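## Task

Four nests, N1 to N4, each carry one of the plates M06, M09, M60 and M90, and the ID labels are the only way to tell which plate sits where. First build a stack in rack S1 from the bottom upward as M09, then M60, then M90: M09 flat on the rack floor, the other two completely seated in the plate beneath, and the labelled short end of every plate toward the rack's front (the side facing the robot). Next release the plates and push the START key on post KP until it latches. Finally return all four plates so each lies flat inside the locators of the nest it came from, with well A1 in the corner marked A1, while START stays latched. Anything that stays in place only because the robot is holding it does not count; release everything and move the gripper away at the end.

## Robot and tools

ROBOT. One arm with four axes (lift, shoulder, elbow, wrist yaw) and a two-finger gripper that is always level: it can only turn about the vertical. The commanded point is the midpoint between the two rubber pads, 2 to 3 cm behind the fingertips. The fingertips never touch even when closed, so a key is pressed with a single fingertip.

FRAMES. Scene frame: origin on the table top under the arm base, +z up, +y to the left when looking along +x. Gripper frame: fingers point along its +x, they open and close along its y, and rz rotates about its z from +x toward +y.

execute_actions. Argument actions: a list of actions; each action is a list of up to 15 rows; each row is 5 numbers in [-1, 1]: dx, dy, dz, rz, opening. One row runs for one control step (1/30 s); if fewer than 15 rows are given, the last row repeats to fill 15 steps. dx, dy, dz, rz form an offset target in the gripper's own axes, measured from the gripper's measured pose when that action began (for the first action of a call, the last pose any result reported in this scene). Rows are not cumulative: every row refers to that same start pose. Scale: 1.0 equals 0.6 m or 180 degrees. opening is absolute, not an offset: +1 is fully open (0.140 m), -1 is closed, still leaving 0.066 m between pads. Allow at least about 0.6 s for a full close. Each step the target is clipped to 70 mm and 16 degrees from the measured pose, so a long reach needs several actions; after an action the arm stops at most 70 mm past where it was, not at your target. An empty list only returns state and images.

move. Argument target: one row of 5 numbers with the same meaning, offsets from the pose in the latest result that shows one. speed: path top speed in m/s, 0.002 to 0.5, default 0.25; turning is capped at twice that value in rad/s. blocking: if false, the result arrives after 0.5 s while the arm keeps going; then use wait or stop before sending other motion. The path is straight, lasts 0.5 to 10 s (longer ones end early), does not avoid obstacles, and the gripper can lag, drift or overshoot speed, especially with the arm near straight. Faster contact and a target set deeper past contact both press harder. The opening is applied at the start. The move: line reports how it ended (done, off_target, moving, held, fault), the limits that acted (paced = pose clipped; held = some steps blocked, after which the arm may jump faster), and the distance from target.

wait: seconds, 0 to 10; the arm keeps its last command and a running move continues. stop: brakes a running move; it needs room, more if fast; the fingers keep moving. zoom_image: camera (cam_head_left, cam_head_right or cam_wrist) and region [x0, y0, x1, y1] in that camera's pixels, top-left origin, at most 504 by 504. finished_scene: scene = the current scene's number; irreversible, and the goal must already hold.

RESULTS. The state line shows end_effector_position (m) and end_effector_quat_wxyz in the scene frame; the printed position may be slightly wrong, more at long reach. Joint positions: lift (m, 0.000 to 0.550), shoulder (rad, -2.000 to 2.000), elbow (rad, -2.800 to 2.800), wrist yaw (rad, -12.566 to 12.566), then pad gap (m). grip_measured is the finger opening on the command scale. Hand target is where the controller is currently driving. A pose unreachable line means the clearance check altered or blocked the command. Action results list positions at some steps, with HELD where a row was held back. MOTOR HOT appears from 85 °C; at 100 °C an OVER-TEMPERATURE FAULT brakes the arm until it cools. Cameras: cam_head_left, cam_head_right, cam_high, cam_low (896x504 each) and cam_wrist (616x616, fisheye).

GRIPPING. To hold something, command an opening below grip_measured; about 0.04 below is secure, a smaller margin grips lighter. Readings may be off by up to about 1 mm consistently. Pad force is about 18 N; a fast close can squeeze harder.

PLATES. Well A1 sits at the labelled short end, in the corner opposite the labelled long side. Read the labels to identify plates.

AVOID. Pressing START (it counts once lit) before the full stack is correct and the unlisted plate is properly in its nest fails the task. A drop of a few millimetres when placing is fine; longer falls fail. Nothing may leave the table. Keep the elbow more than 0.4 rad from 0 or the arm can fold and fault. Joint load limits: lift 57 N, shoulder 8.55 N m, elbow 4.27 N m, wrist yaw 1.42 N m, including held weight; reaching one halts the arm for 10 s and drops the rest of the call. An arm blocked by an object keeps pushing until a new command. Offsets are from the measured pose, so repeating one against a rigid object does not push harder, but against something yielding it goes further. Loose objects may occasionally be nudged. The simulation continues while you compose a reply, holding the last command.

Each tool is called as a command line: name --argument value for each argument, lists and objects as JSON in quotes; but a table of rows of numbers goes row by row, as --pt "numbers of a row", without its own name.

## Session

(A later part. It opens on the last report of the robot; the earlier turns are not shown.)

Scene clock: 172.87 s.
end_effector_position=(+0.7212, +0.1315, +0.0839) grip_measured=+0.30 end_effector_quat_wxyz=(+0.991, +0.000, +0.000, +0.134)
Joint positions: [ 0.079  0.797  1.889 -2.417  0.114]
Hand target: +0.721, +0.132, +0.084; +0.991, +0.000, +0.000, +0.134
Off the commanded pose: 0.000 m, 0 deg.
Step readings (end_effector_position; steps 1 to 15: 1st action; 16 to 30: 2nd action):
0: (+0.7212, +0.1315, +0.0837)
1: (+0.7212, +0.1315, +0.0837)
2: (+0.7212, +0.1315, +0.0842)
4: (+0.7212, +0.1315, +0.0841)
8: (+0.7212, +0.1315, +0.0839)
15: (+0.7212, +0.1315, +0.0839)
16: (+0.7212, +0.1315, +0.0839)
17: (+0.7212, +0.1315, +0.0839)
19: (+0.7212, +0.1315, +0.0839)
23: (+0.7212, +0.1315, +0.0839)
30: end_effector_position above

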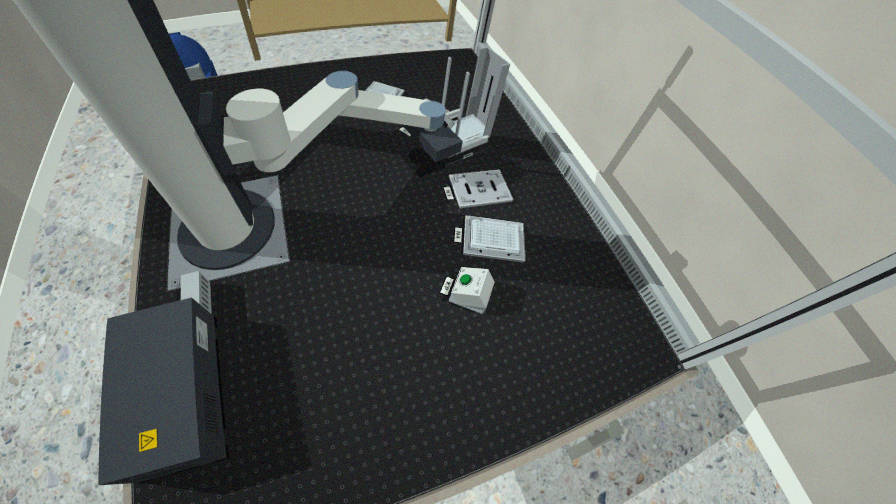

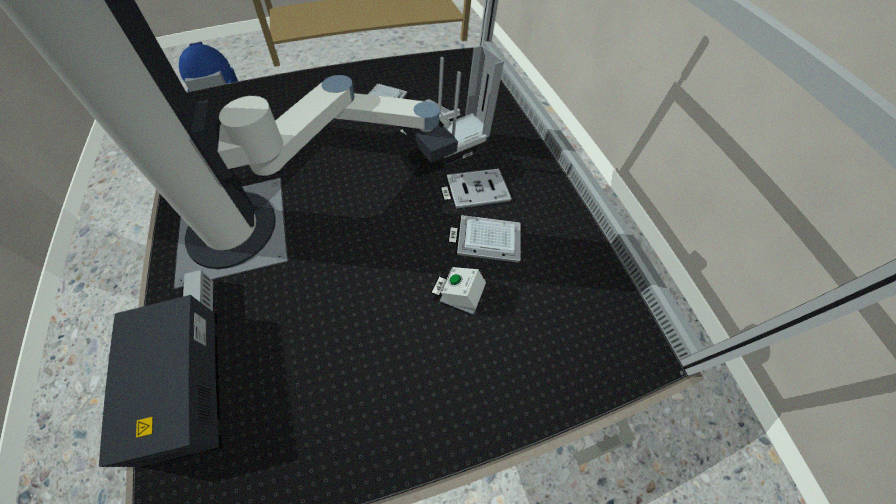

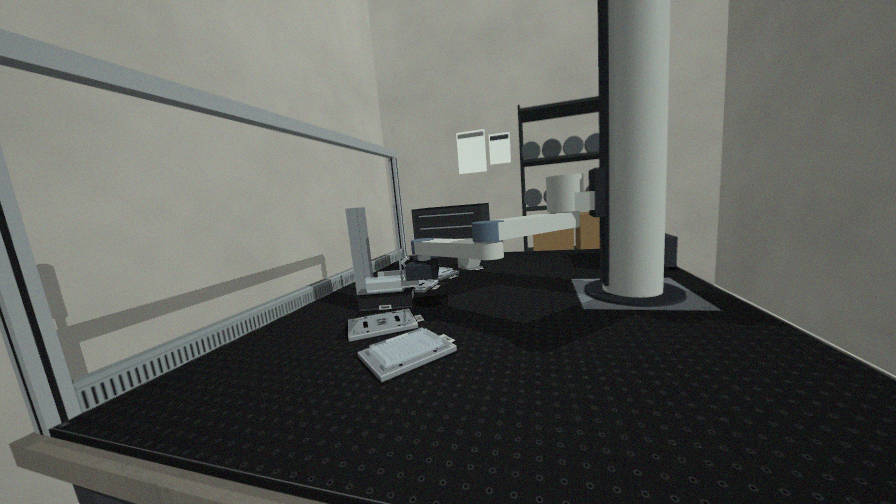

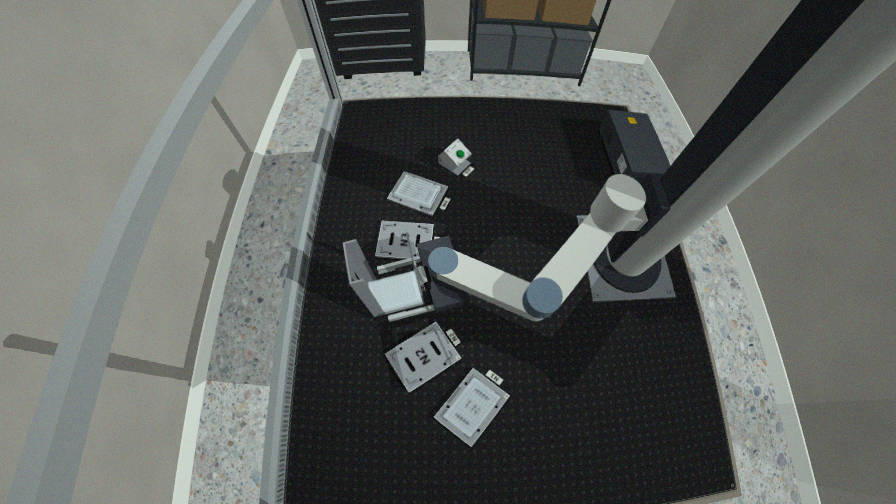

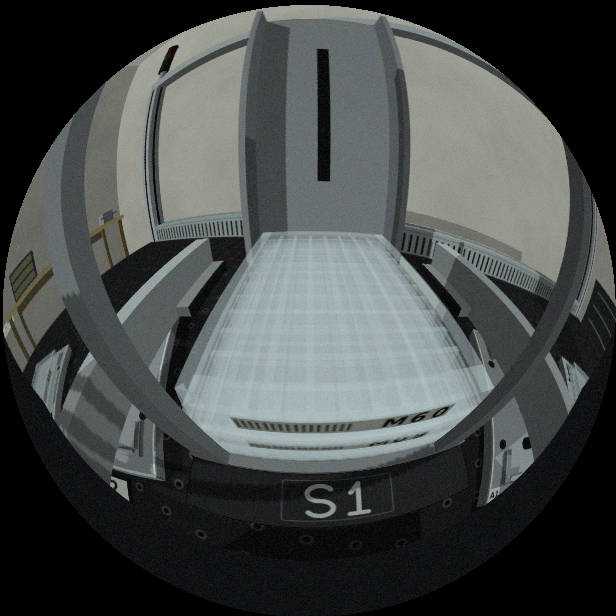

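move --target '[0.0, 0.0, -0.0538, 0.0, 0.35]' --speed 0.04

zoom_image --camera "cam_wrist" --region '[100, 200, 560, 520]'

Scene clock: 186.43 s.
end_effector_position=(+0.5227, +0.4284, +0.0305) grip_measured=+0.35 end_effector_quat_wxyz=(+0.906, +0.000, +0.000, +0.424)
Joint positions: [ 0.026  1.494  1.823 -2.442  0.116]
Hand target: +0.523, +0.428, +0.031; +0.906, +0.000, +0.000, +0.424
Off the commanded pose: 0.000 m, 0 deg.
move: done

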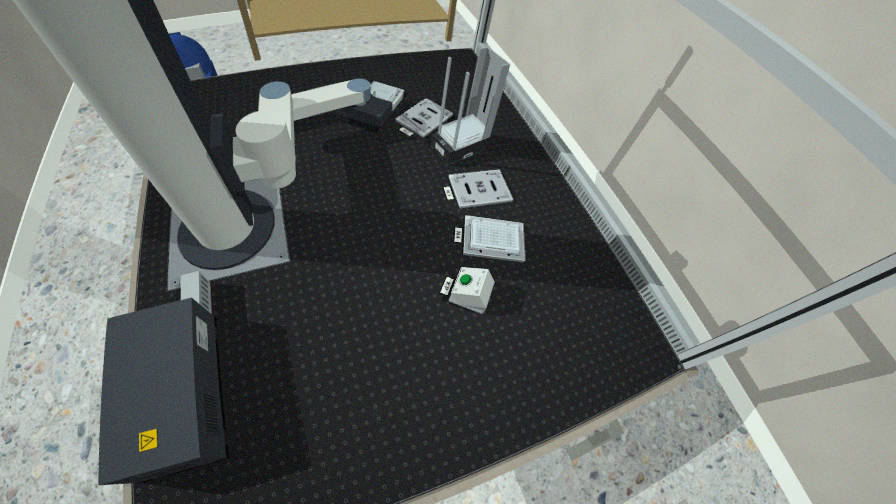

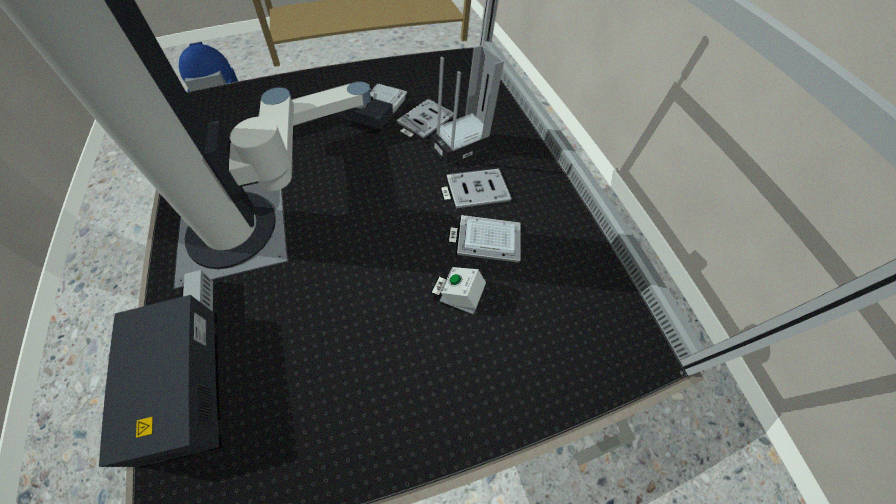

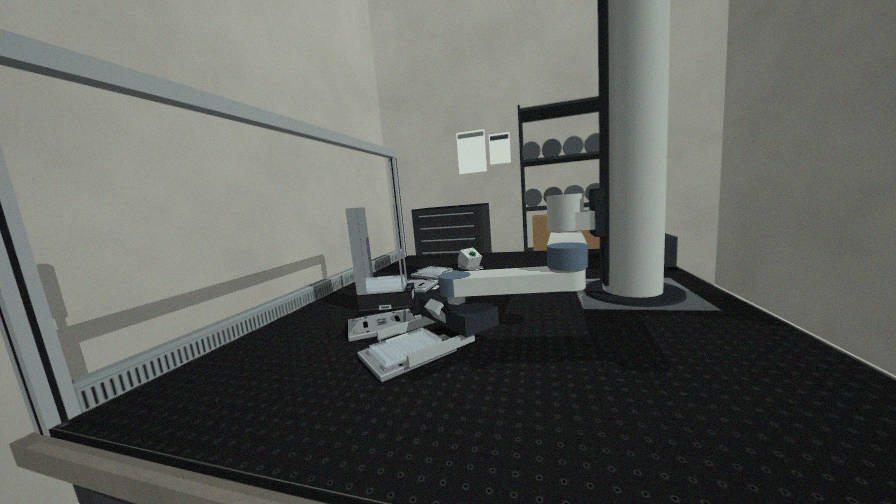

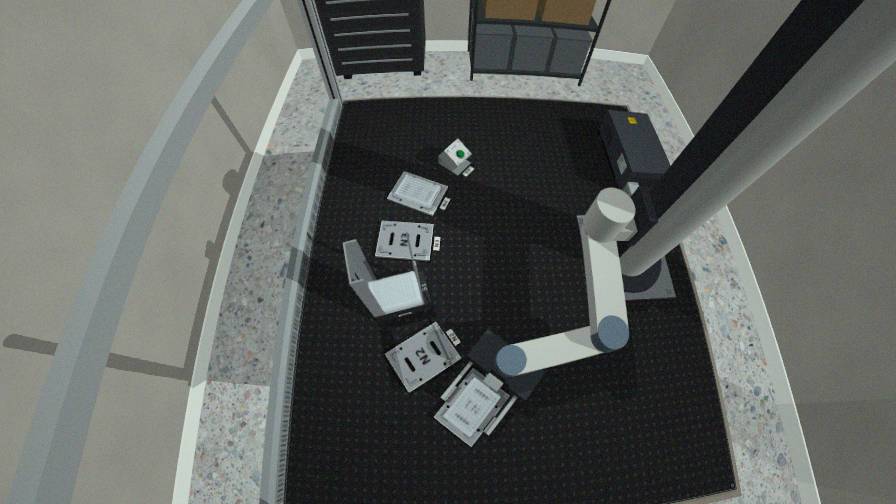

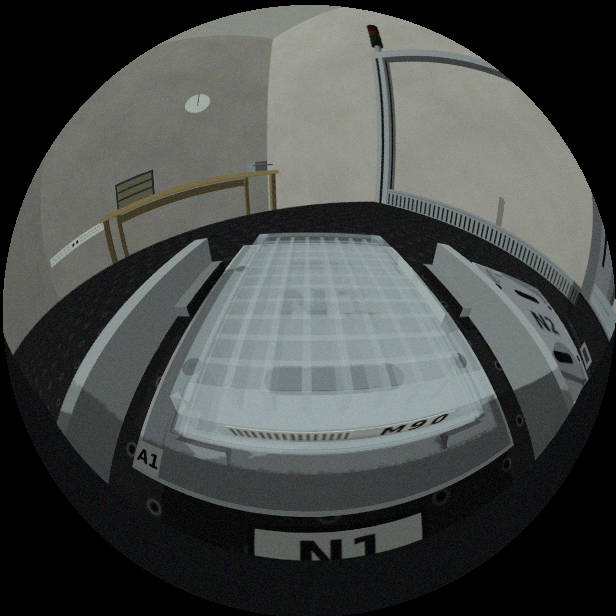

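Region (100, 200, 560, 520) of cam_wrist's 616x616 image, scaled by 1.096, with more detail than that image has; it fills the top 351 rows of this view, and the rest is white.

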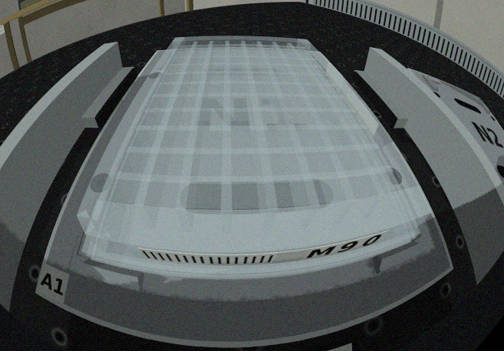

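execute_actions --actions '[[[0,0,0,0,0.2],[0,0,0,0,0.1],[0,0,0,0,0.0],[0,0,0,0,-0.1],[0,0,0,0,-0.2],[0,0,0,0,-0.28],[0,0,0,0,-0.34],[0,0,0,0,-0.38],[0,0,0,0,-0.40],[0,0,0,0,-0.42],[0,0,0,0,-0.44],[0,0,0,0,-0.45],[0,0,0,0,-0.46],[0,0,0,0,-0.47],[0,0,0,0,-0.48]],[[0,0,0,0,-0.485],[0,0,0,0,-0.49],[0,0,0,0,-0.495],[0,0,0,0,-0.50],[0,0,0,0,-0.505],[0,0,0,0,-0.51],[0,0,0,0,-0.515],[0,0,0,0,-0.52],[0,0,0,0,-0.525]]]'

Scene clock: 188.13 s.
end_effector_position=(+0.5219, +0.4292, +0.0306) grip_measured=-0.49 end_effector_quat_wxyz=(+0.905, +0.000, +0.000, +0.426)
Joint positions: [ 0.026  1.495  1.824 -2.439  0.085]
Hand target: +0.522, +0.429, +0.031; +0.905, +0.000, +0.000, +0.425
Off the commanded pose: 0.000 m, 0 deg.
Step readings (end_effector_position; steps 1 to 15: 1st action; 16 to 30: 2nd action):
0: (+0.5227, +0.4284, +0.0306)
1: (+0.5227, +0.4284, +0.0306)
2: (+0.5227, +0.4284, +0.0306)
4: (+0.5227, +0.4284, +0.0306)
8: (+0.5227, +0.4284, +0.0306)
15: (+0.5221, +0.4290, +0.0306)
16: (+0.5220, +0.4291, +0.0306)
17: (+0.5219, +0.4292, +0.0306)
19: (+0.5219, +0.4292, +0.0306)
23: (+0.5219, +0.4292, +0.0306)
30: end_effector_position above

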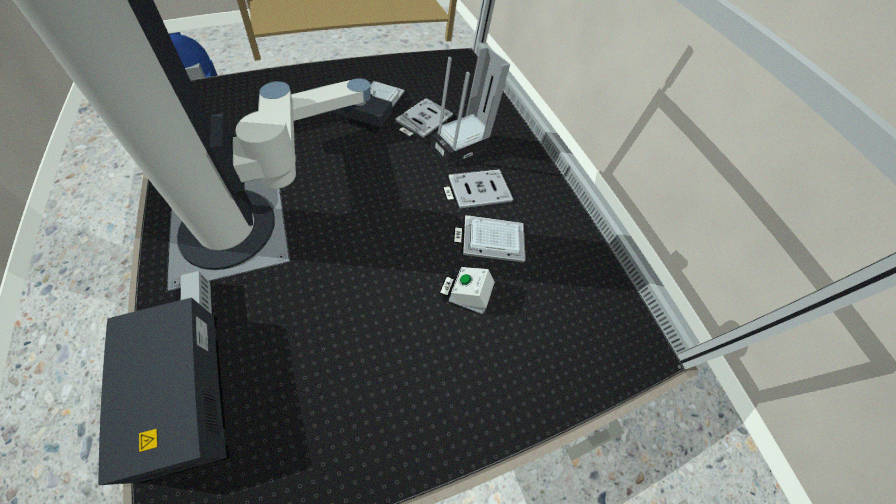

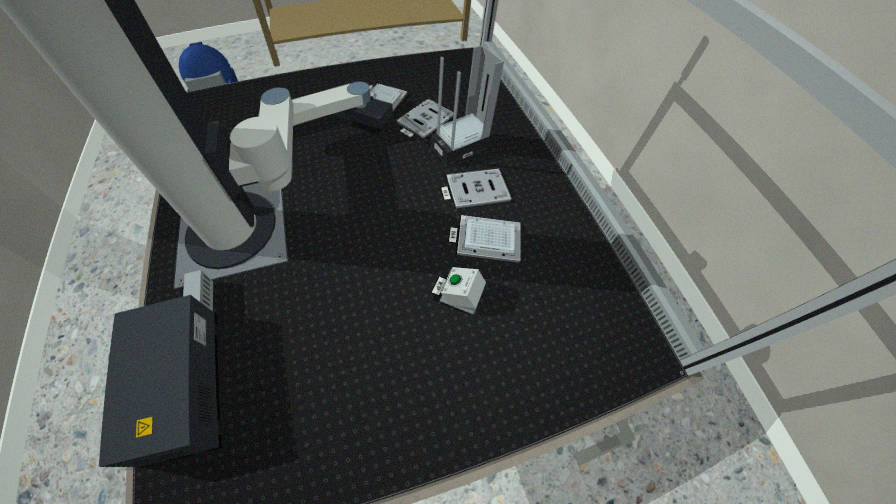

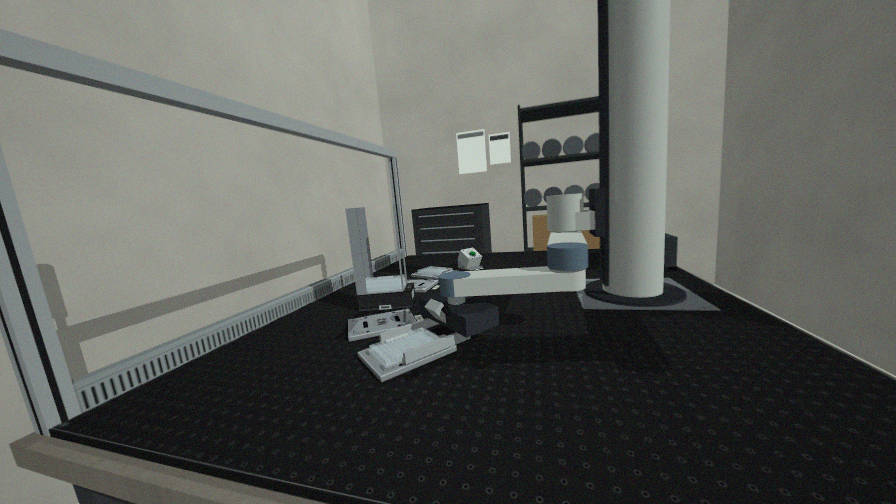

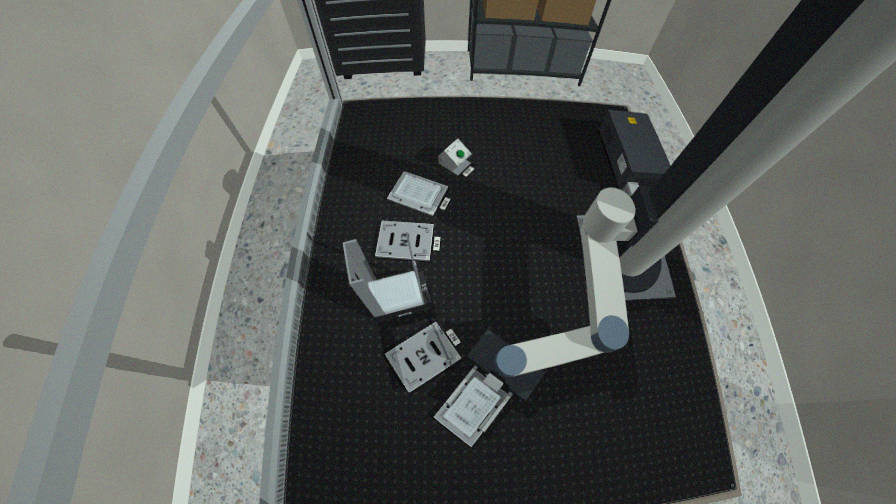

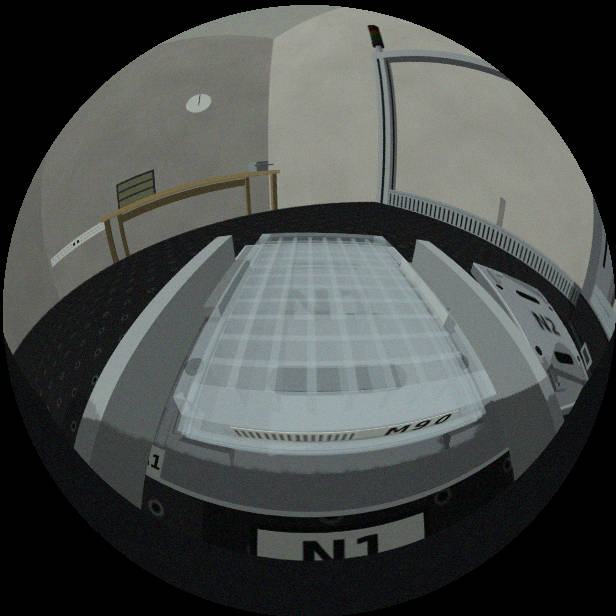

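move --target '[0.0, 0.0, 0.5407, 0.0, -0.525]' --speed 0.25

Scene clock: 190.10 s.
end_effector_position=(+0.5218, +0.4293, +0.3550) grip_measured=-0.49 end_effector_quat_wxyz=(+0.905, +0.000, +0.000, +0.426)
Joint positions: [ 0.35   1.495  1.824 -2.439  0.085]
Hand target: +0.522, +0.429, +0.355; +0.905, +0.000, +0.000, +0.426
Off the commanded pose: 0.000 m, 0 deg.
move: done

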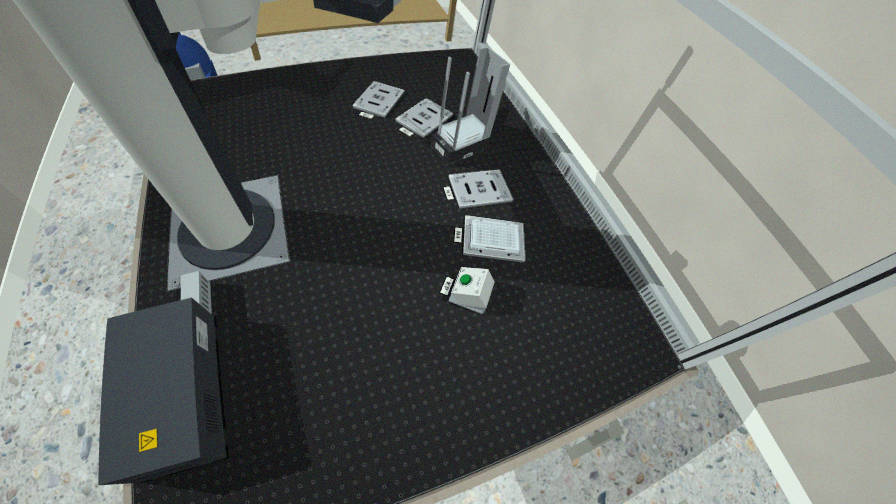

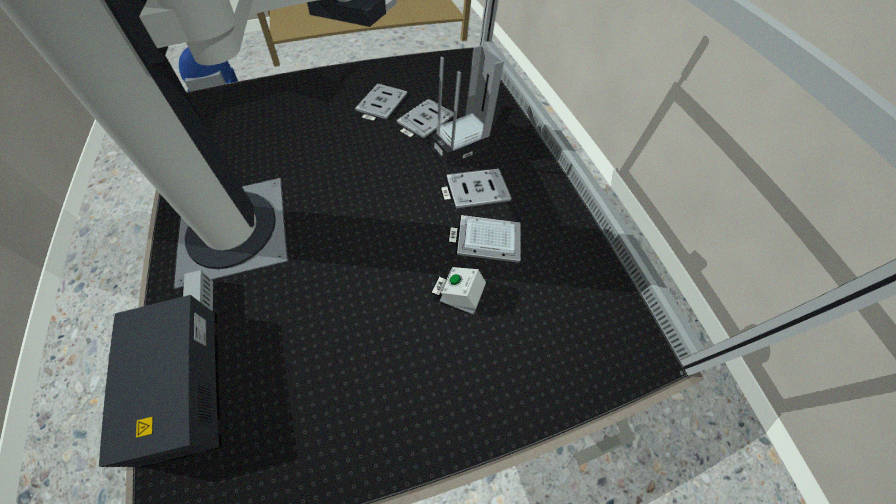

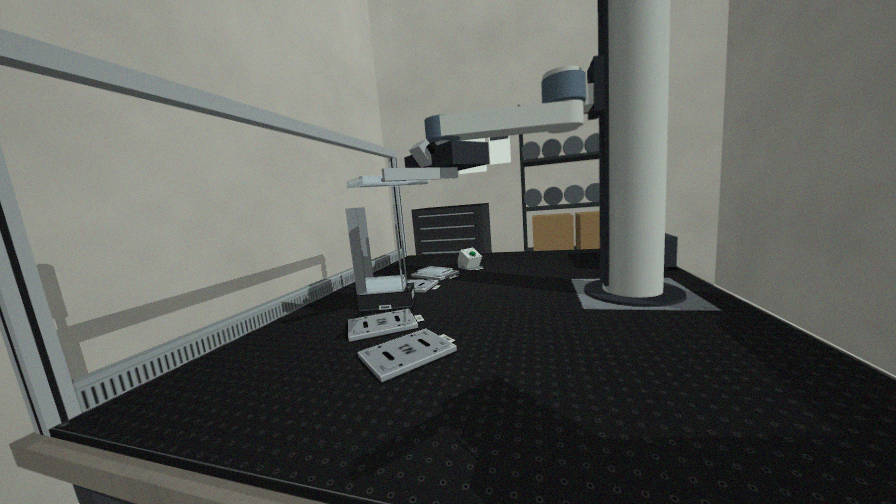

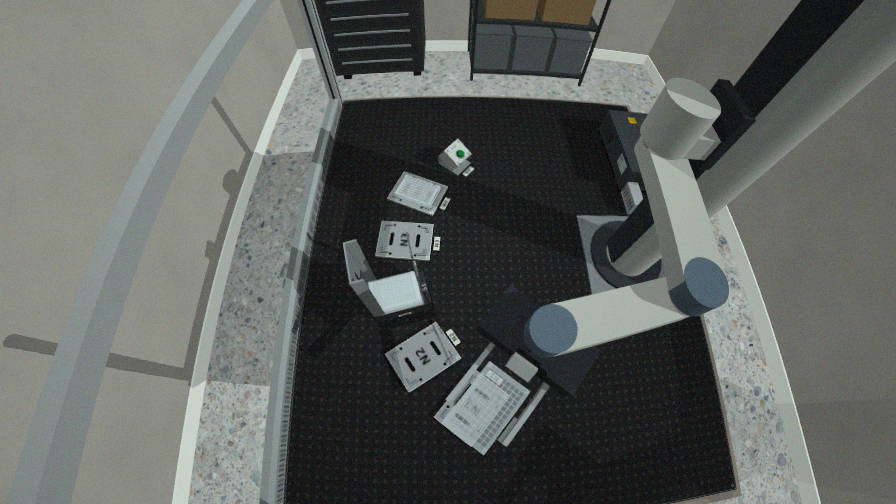

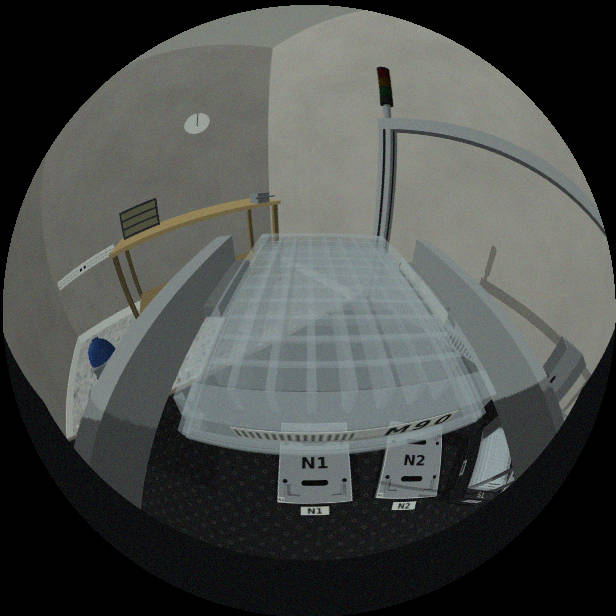

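move --target '[-0.1708, -0.5716, 0.0, -0.196, -0.525]' --speed 0.17

Scene clock: 193.10 s.
end_effector_position=(+0.7208, +0.1315, +0.3550) grip_measured=-0.49 end_effector_quat_wxyz=(+0.991, +0.000, +0.000, +0.131)
Joint positions: [ 0.35   0.8    1.886 -2.422  0.085]
Hand target: +0.721, +0.132, +0.355; +0.991, +0.000, +0.000, +0.131
Off the commanded pose: 0.000 m, 0 deg.
move: done

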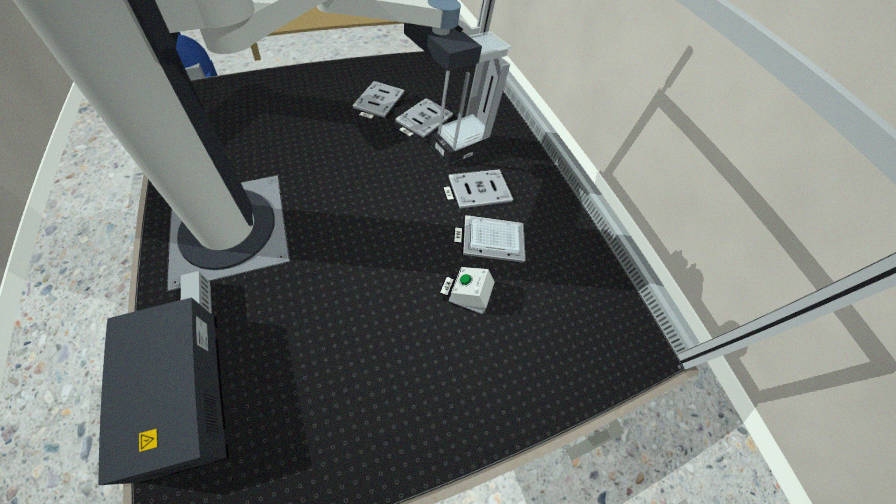

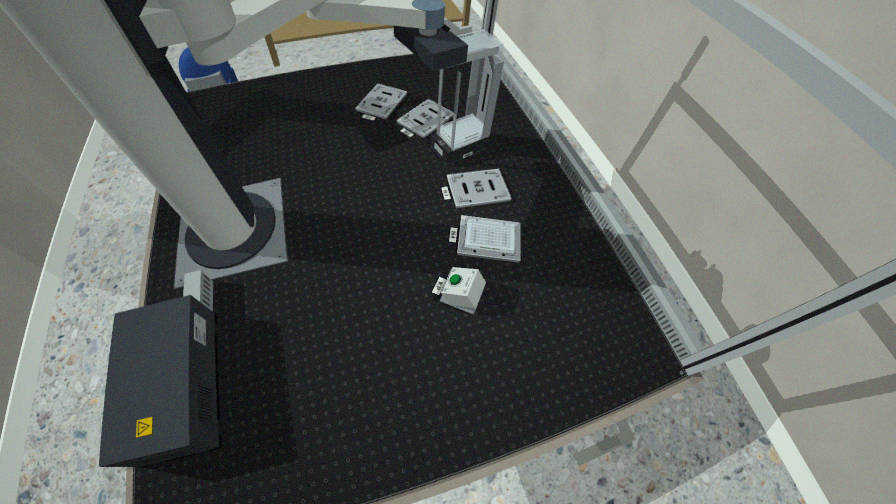

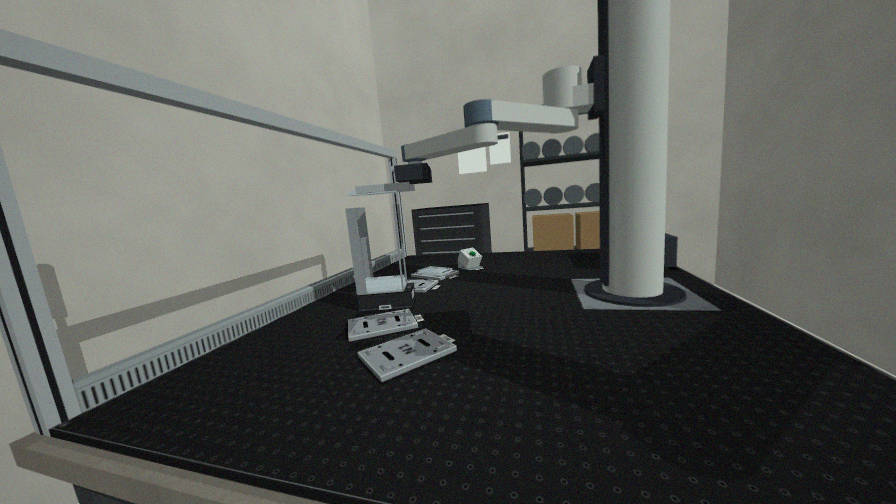

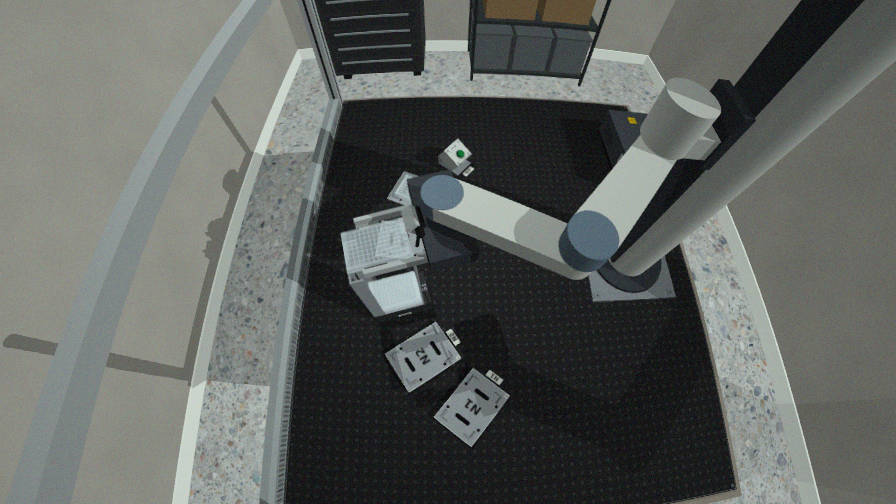

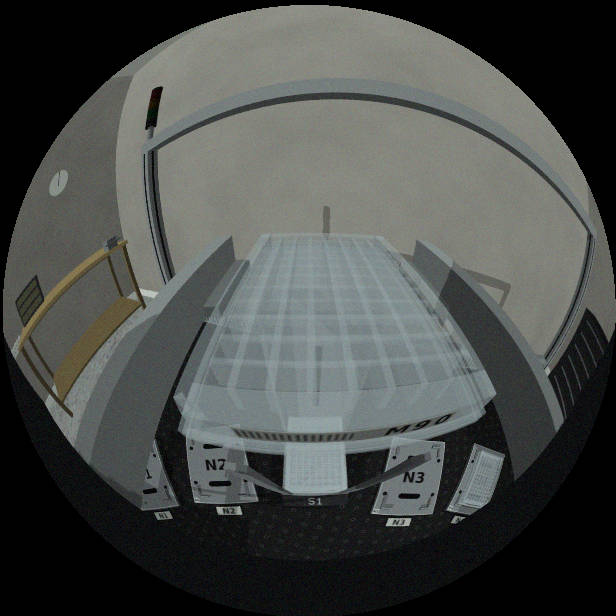

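Lower to 0.328 then slowly.

move --target '[0.0, 0.0, -0.045, 0.0, -0.525]' --speed 0.04

move --target '[0.0, 0.0, -0.010, 0.0, -0.525]' --speed 0.01

zoom_image --camera "cam_wrist" --region '[140, 210, 520, 500]'

Scene clock: 194.30 s.
end_effector_position=(+0.7208, +0.1315, +0.3279) grip_measured=-0.49 end_effector_quat_wxyz=(+0.991, +0.000, +0.000, +0.131)
Joint positions: [ 0.323  0.8    1.886 -2.422  0.085]
Hand target: +0.721, +0.131, +0.328; +0.991, +0.000, +0.000, +0.131
Off the commanded pose: 0.000 m, 0 deg.
move: done

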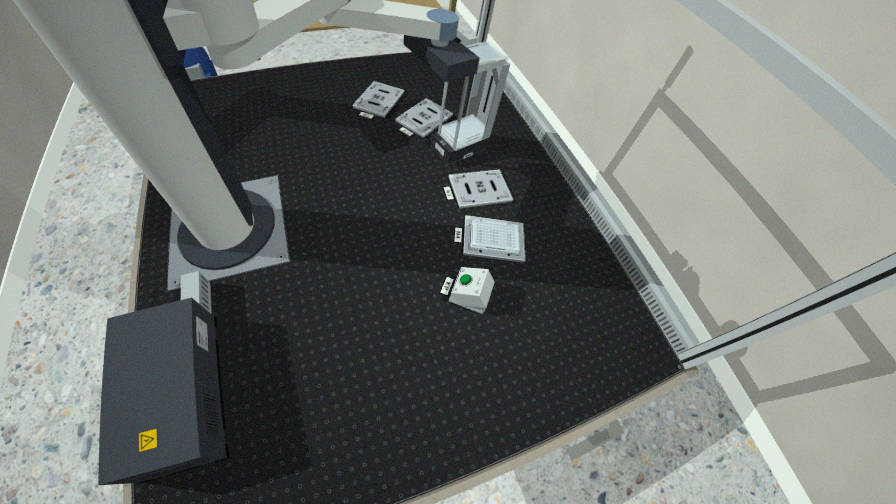

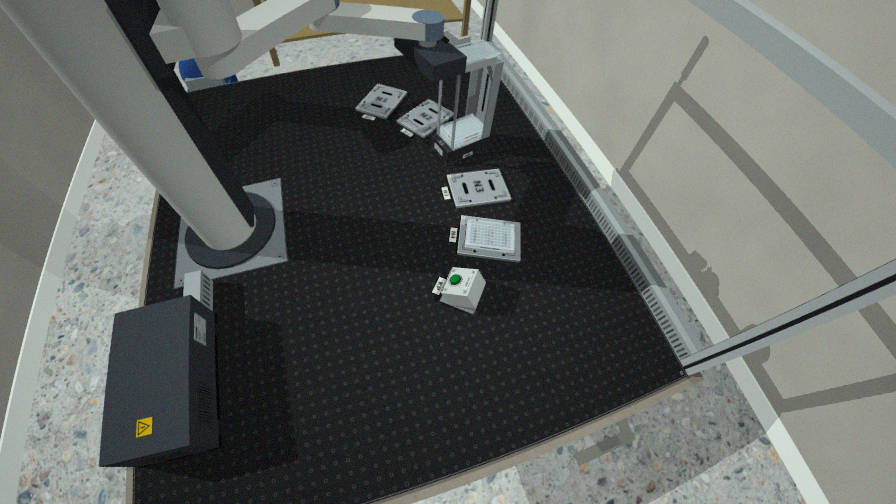

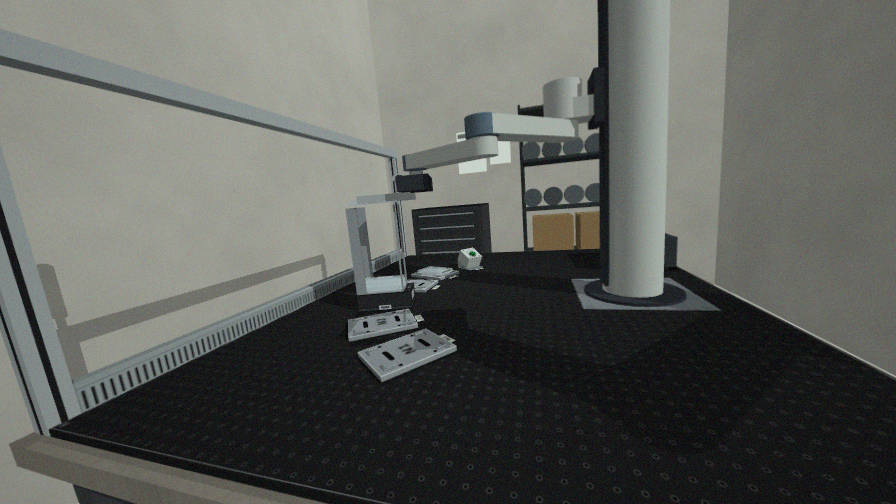

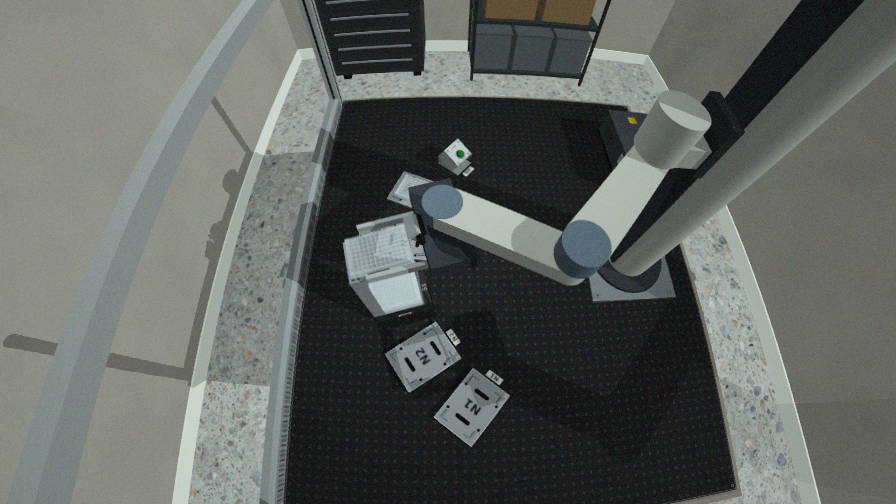

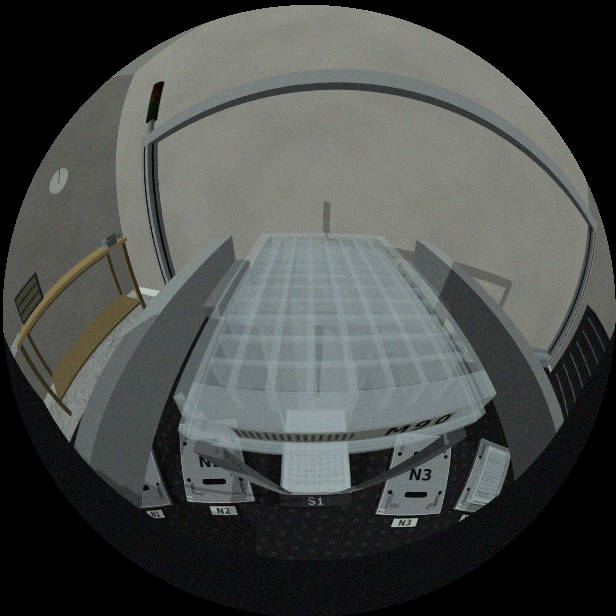

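Scene clock: 195.13 s.
end_effector_position=(+0.7208, +0.1315, +0.3219) grip_measured=-0.49 end_effector_quat_wxyz=(+0.991, +0.000, +0.000, +0.131)
Joint positions: [ 0.317  0.8    1.886 -2.422  0.085]
Hand target: +0.721, +0.131, +0.322; +0.991, +0.000, +0.000, +0.131
Off the commanded pose: 0.000 m, 0 deg.
move: done

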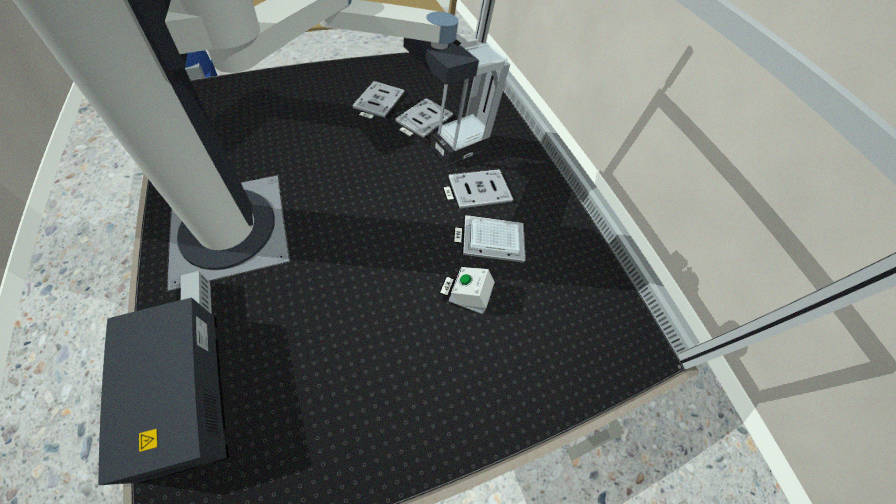

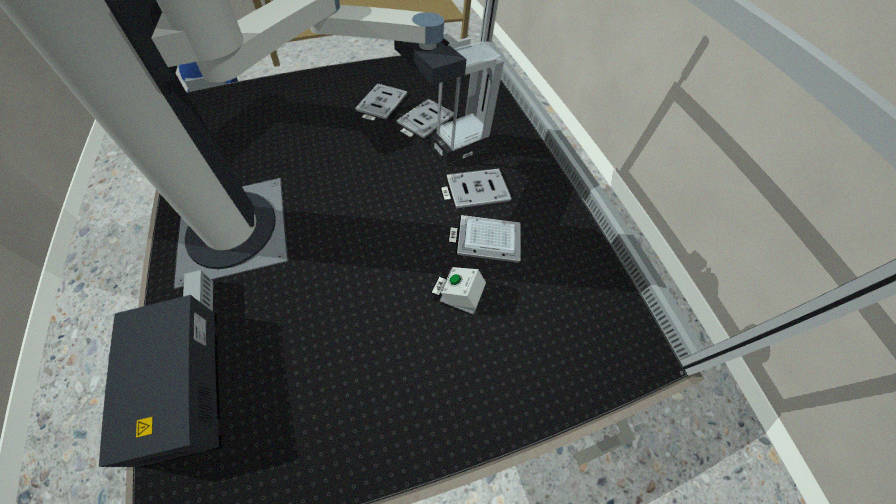

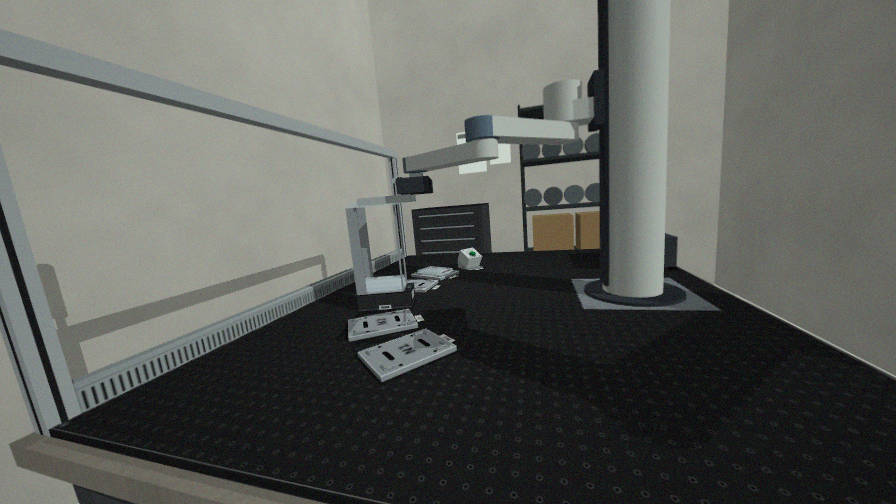

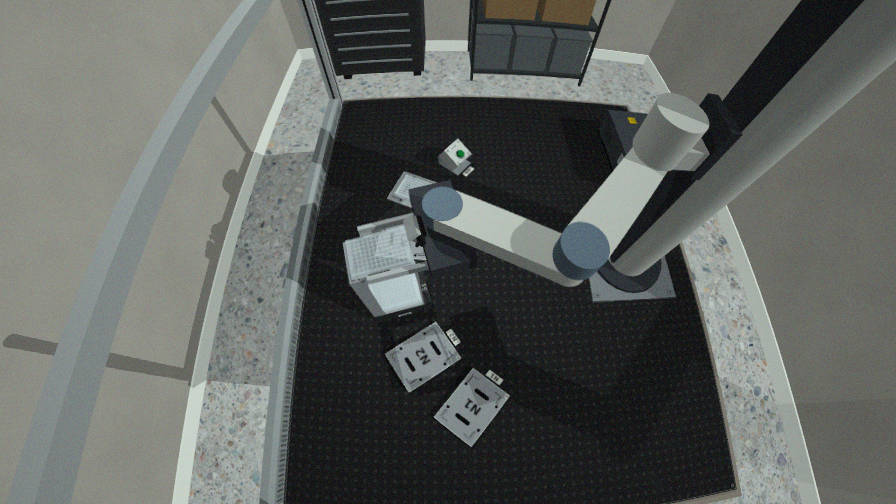

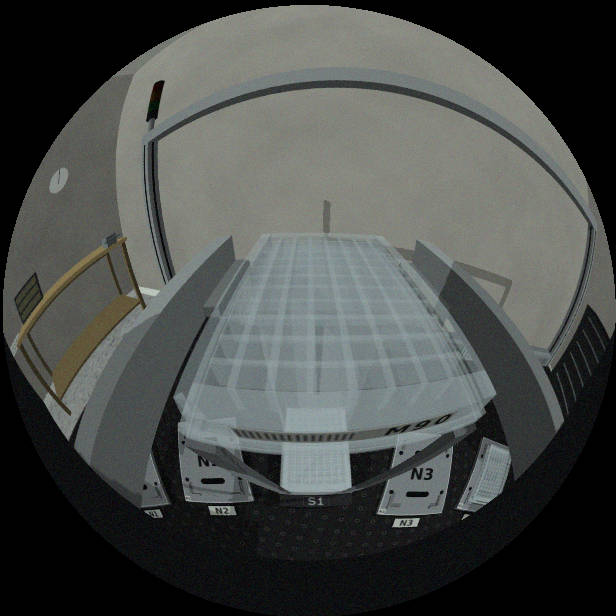

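Region (140, 210, 520, 500) of cam_wrist's 616x616 image, scaled by 1.326, with more detail than that image has; it fills the top 385 rows of this view, and the rest is white.

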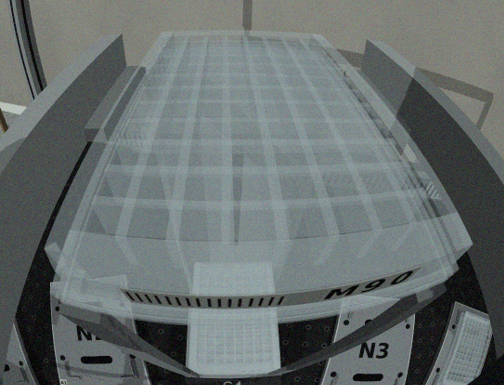

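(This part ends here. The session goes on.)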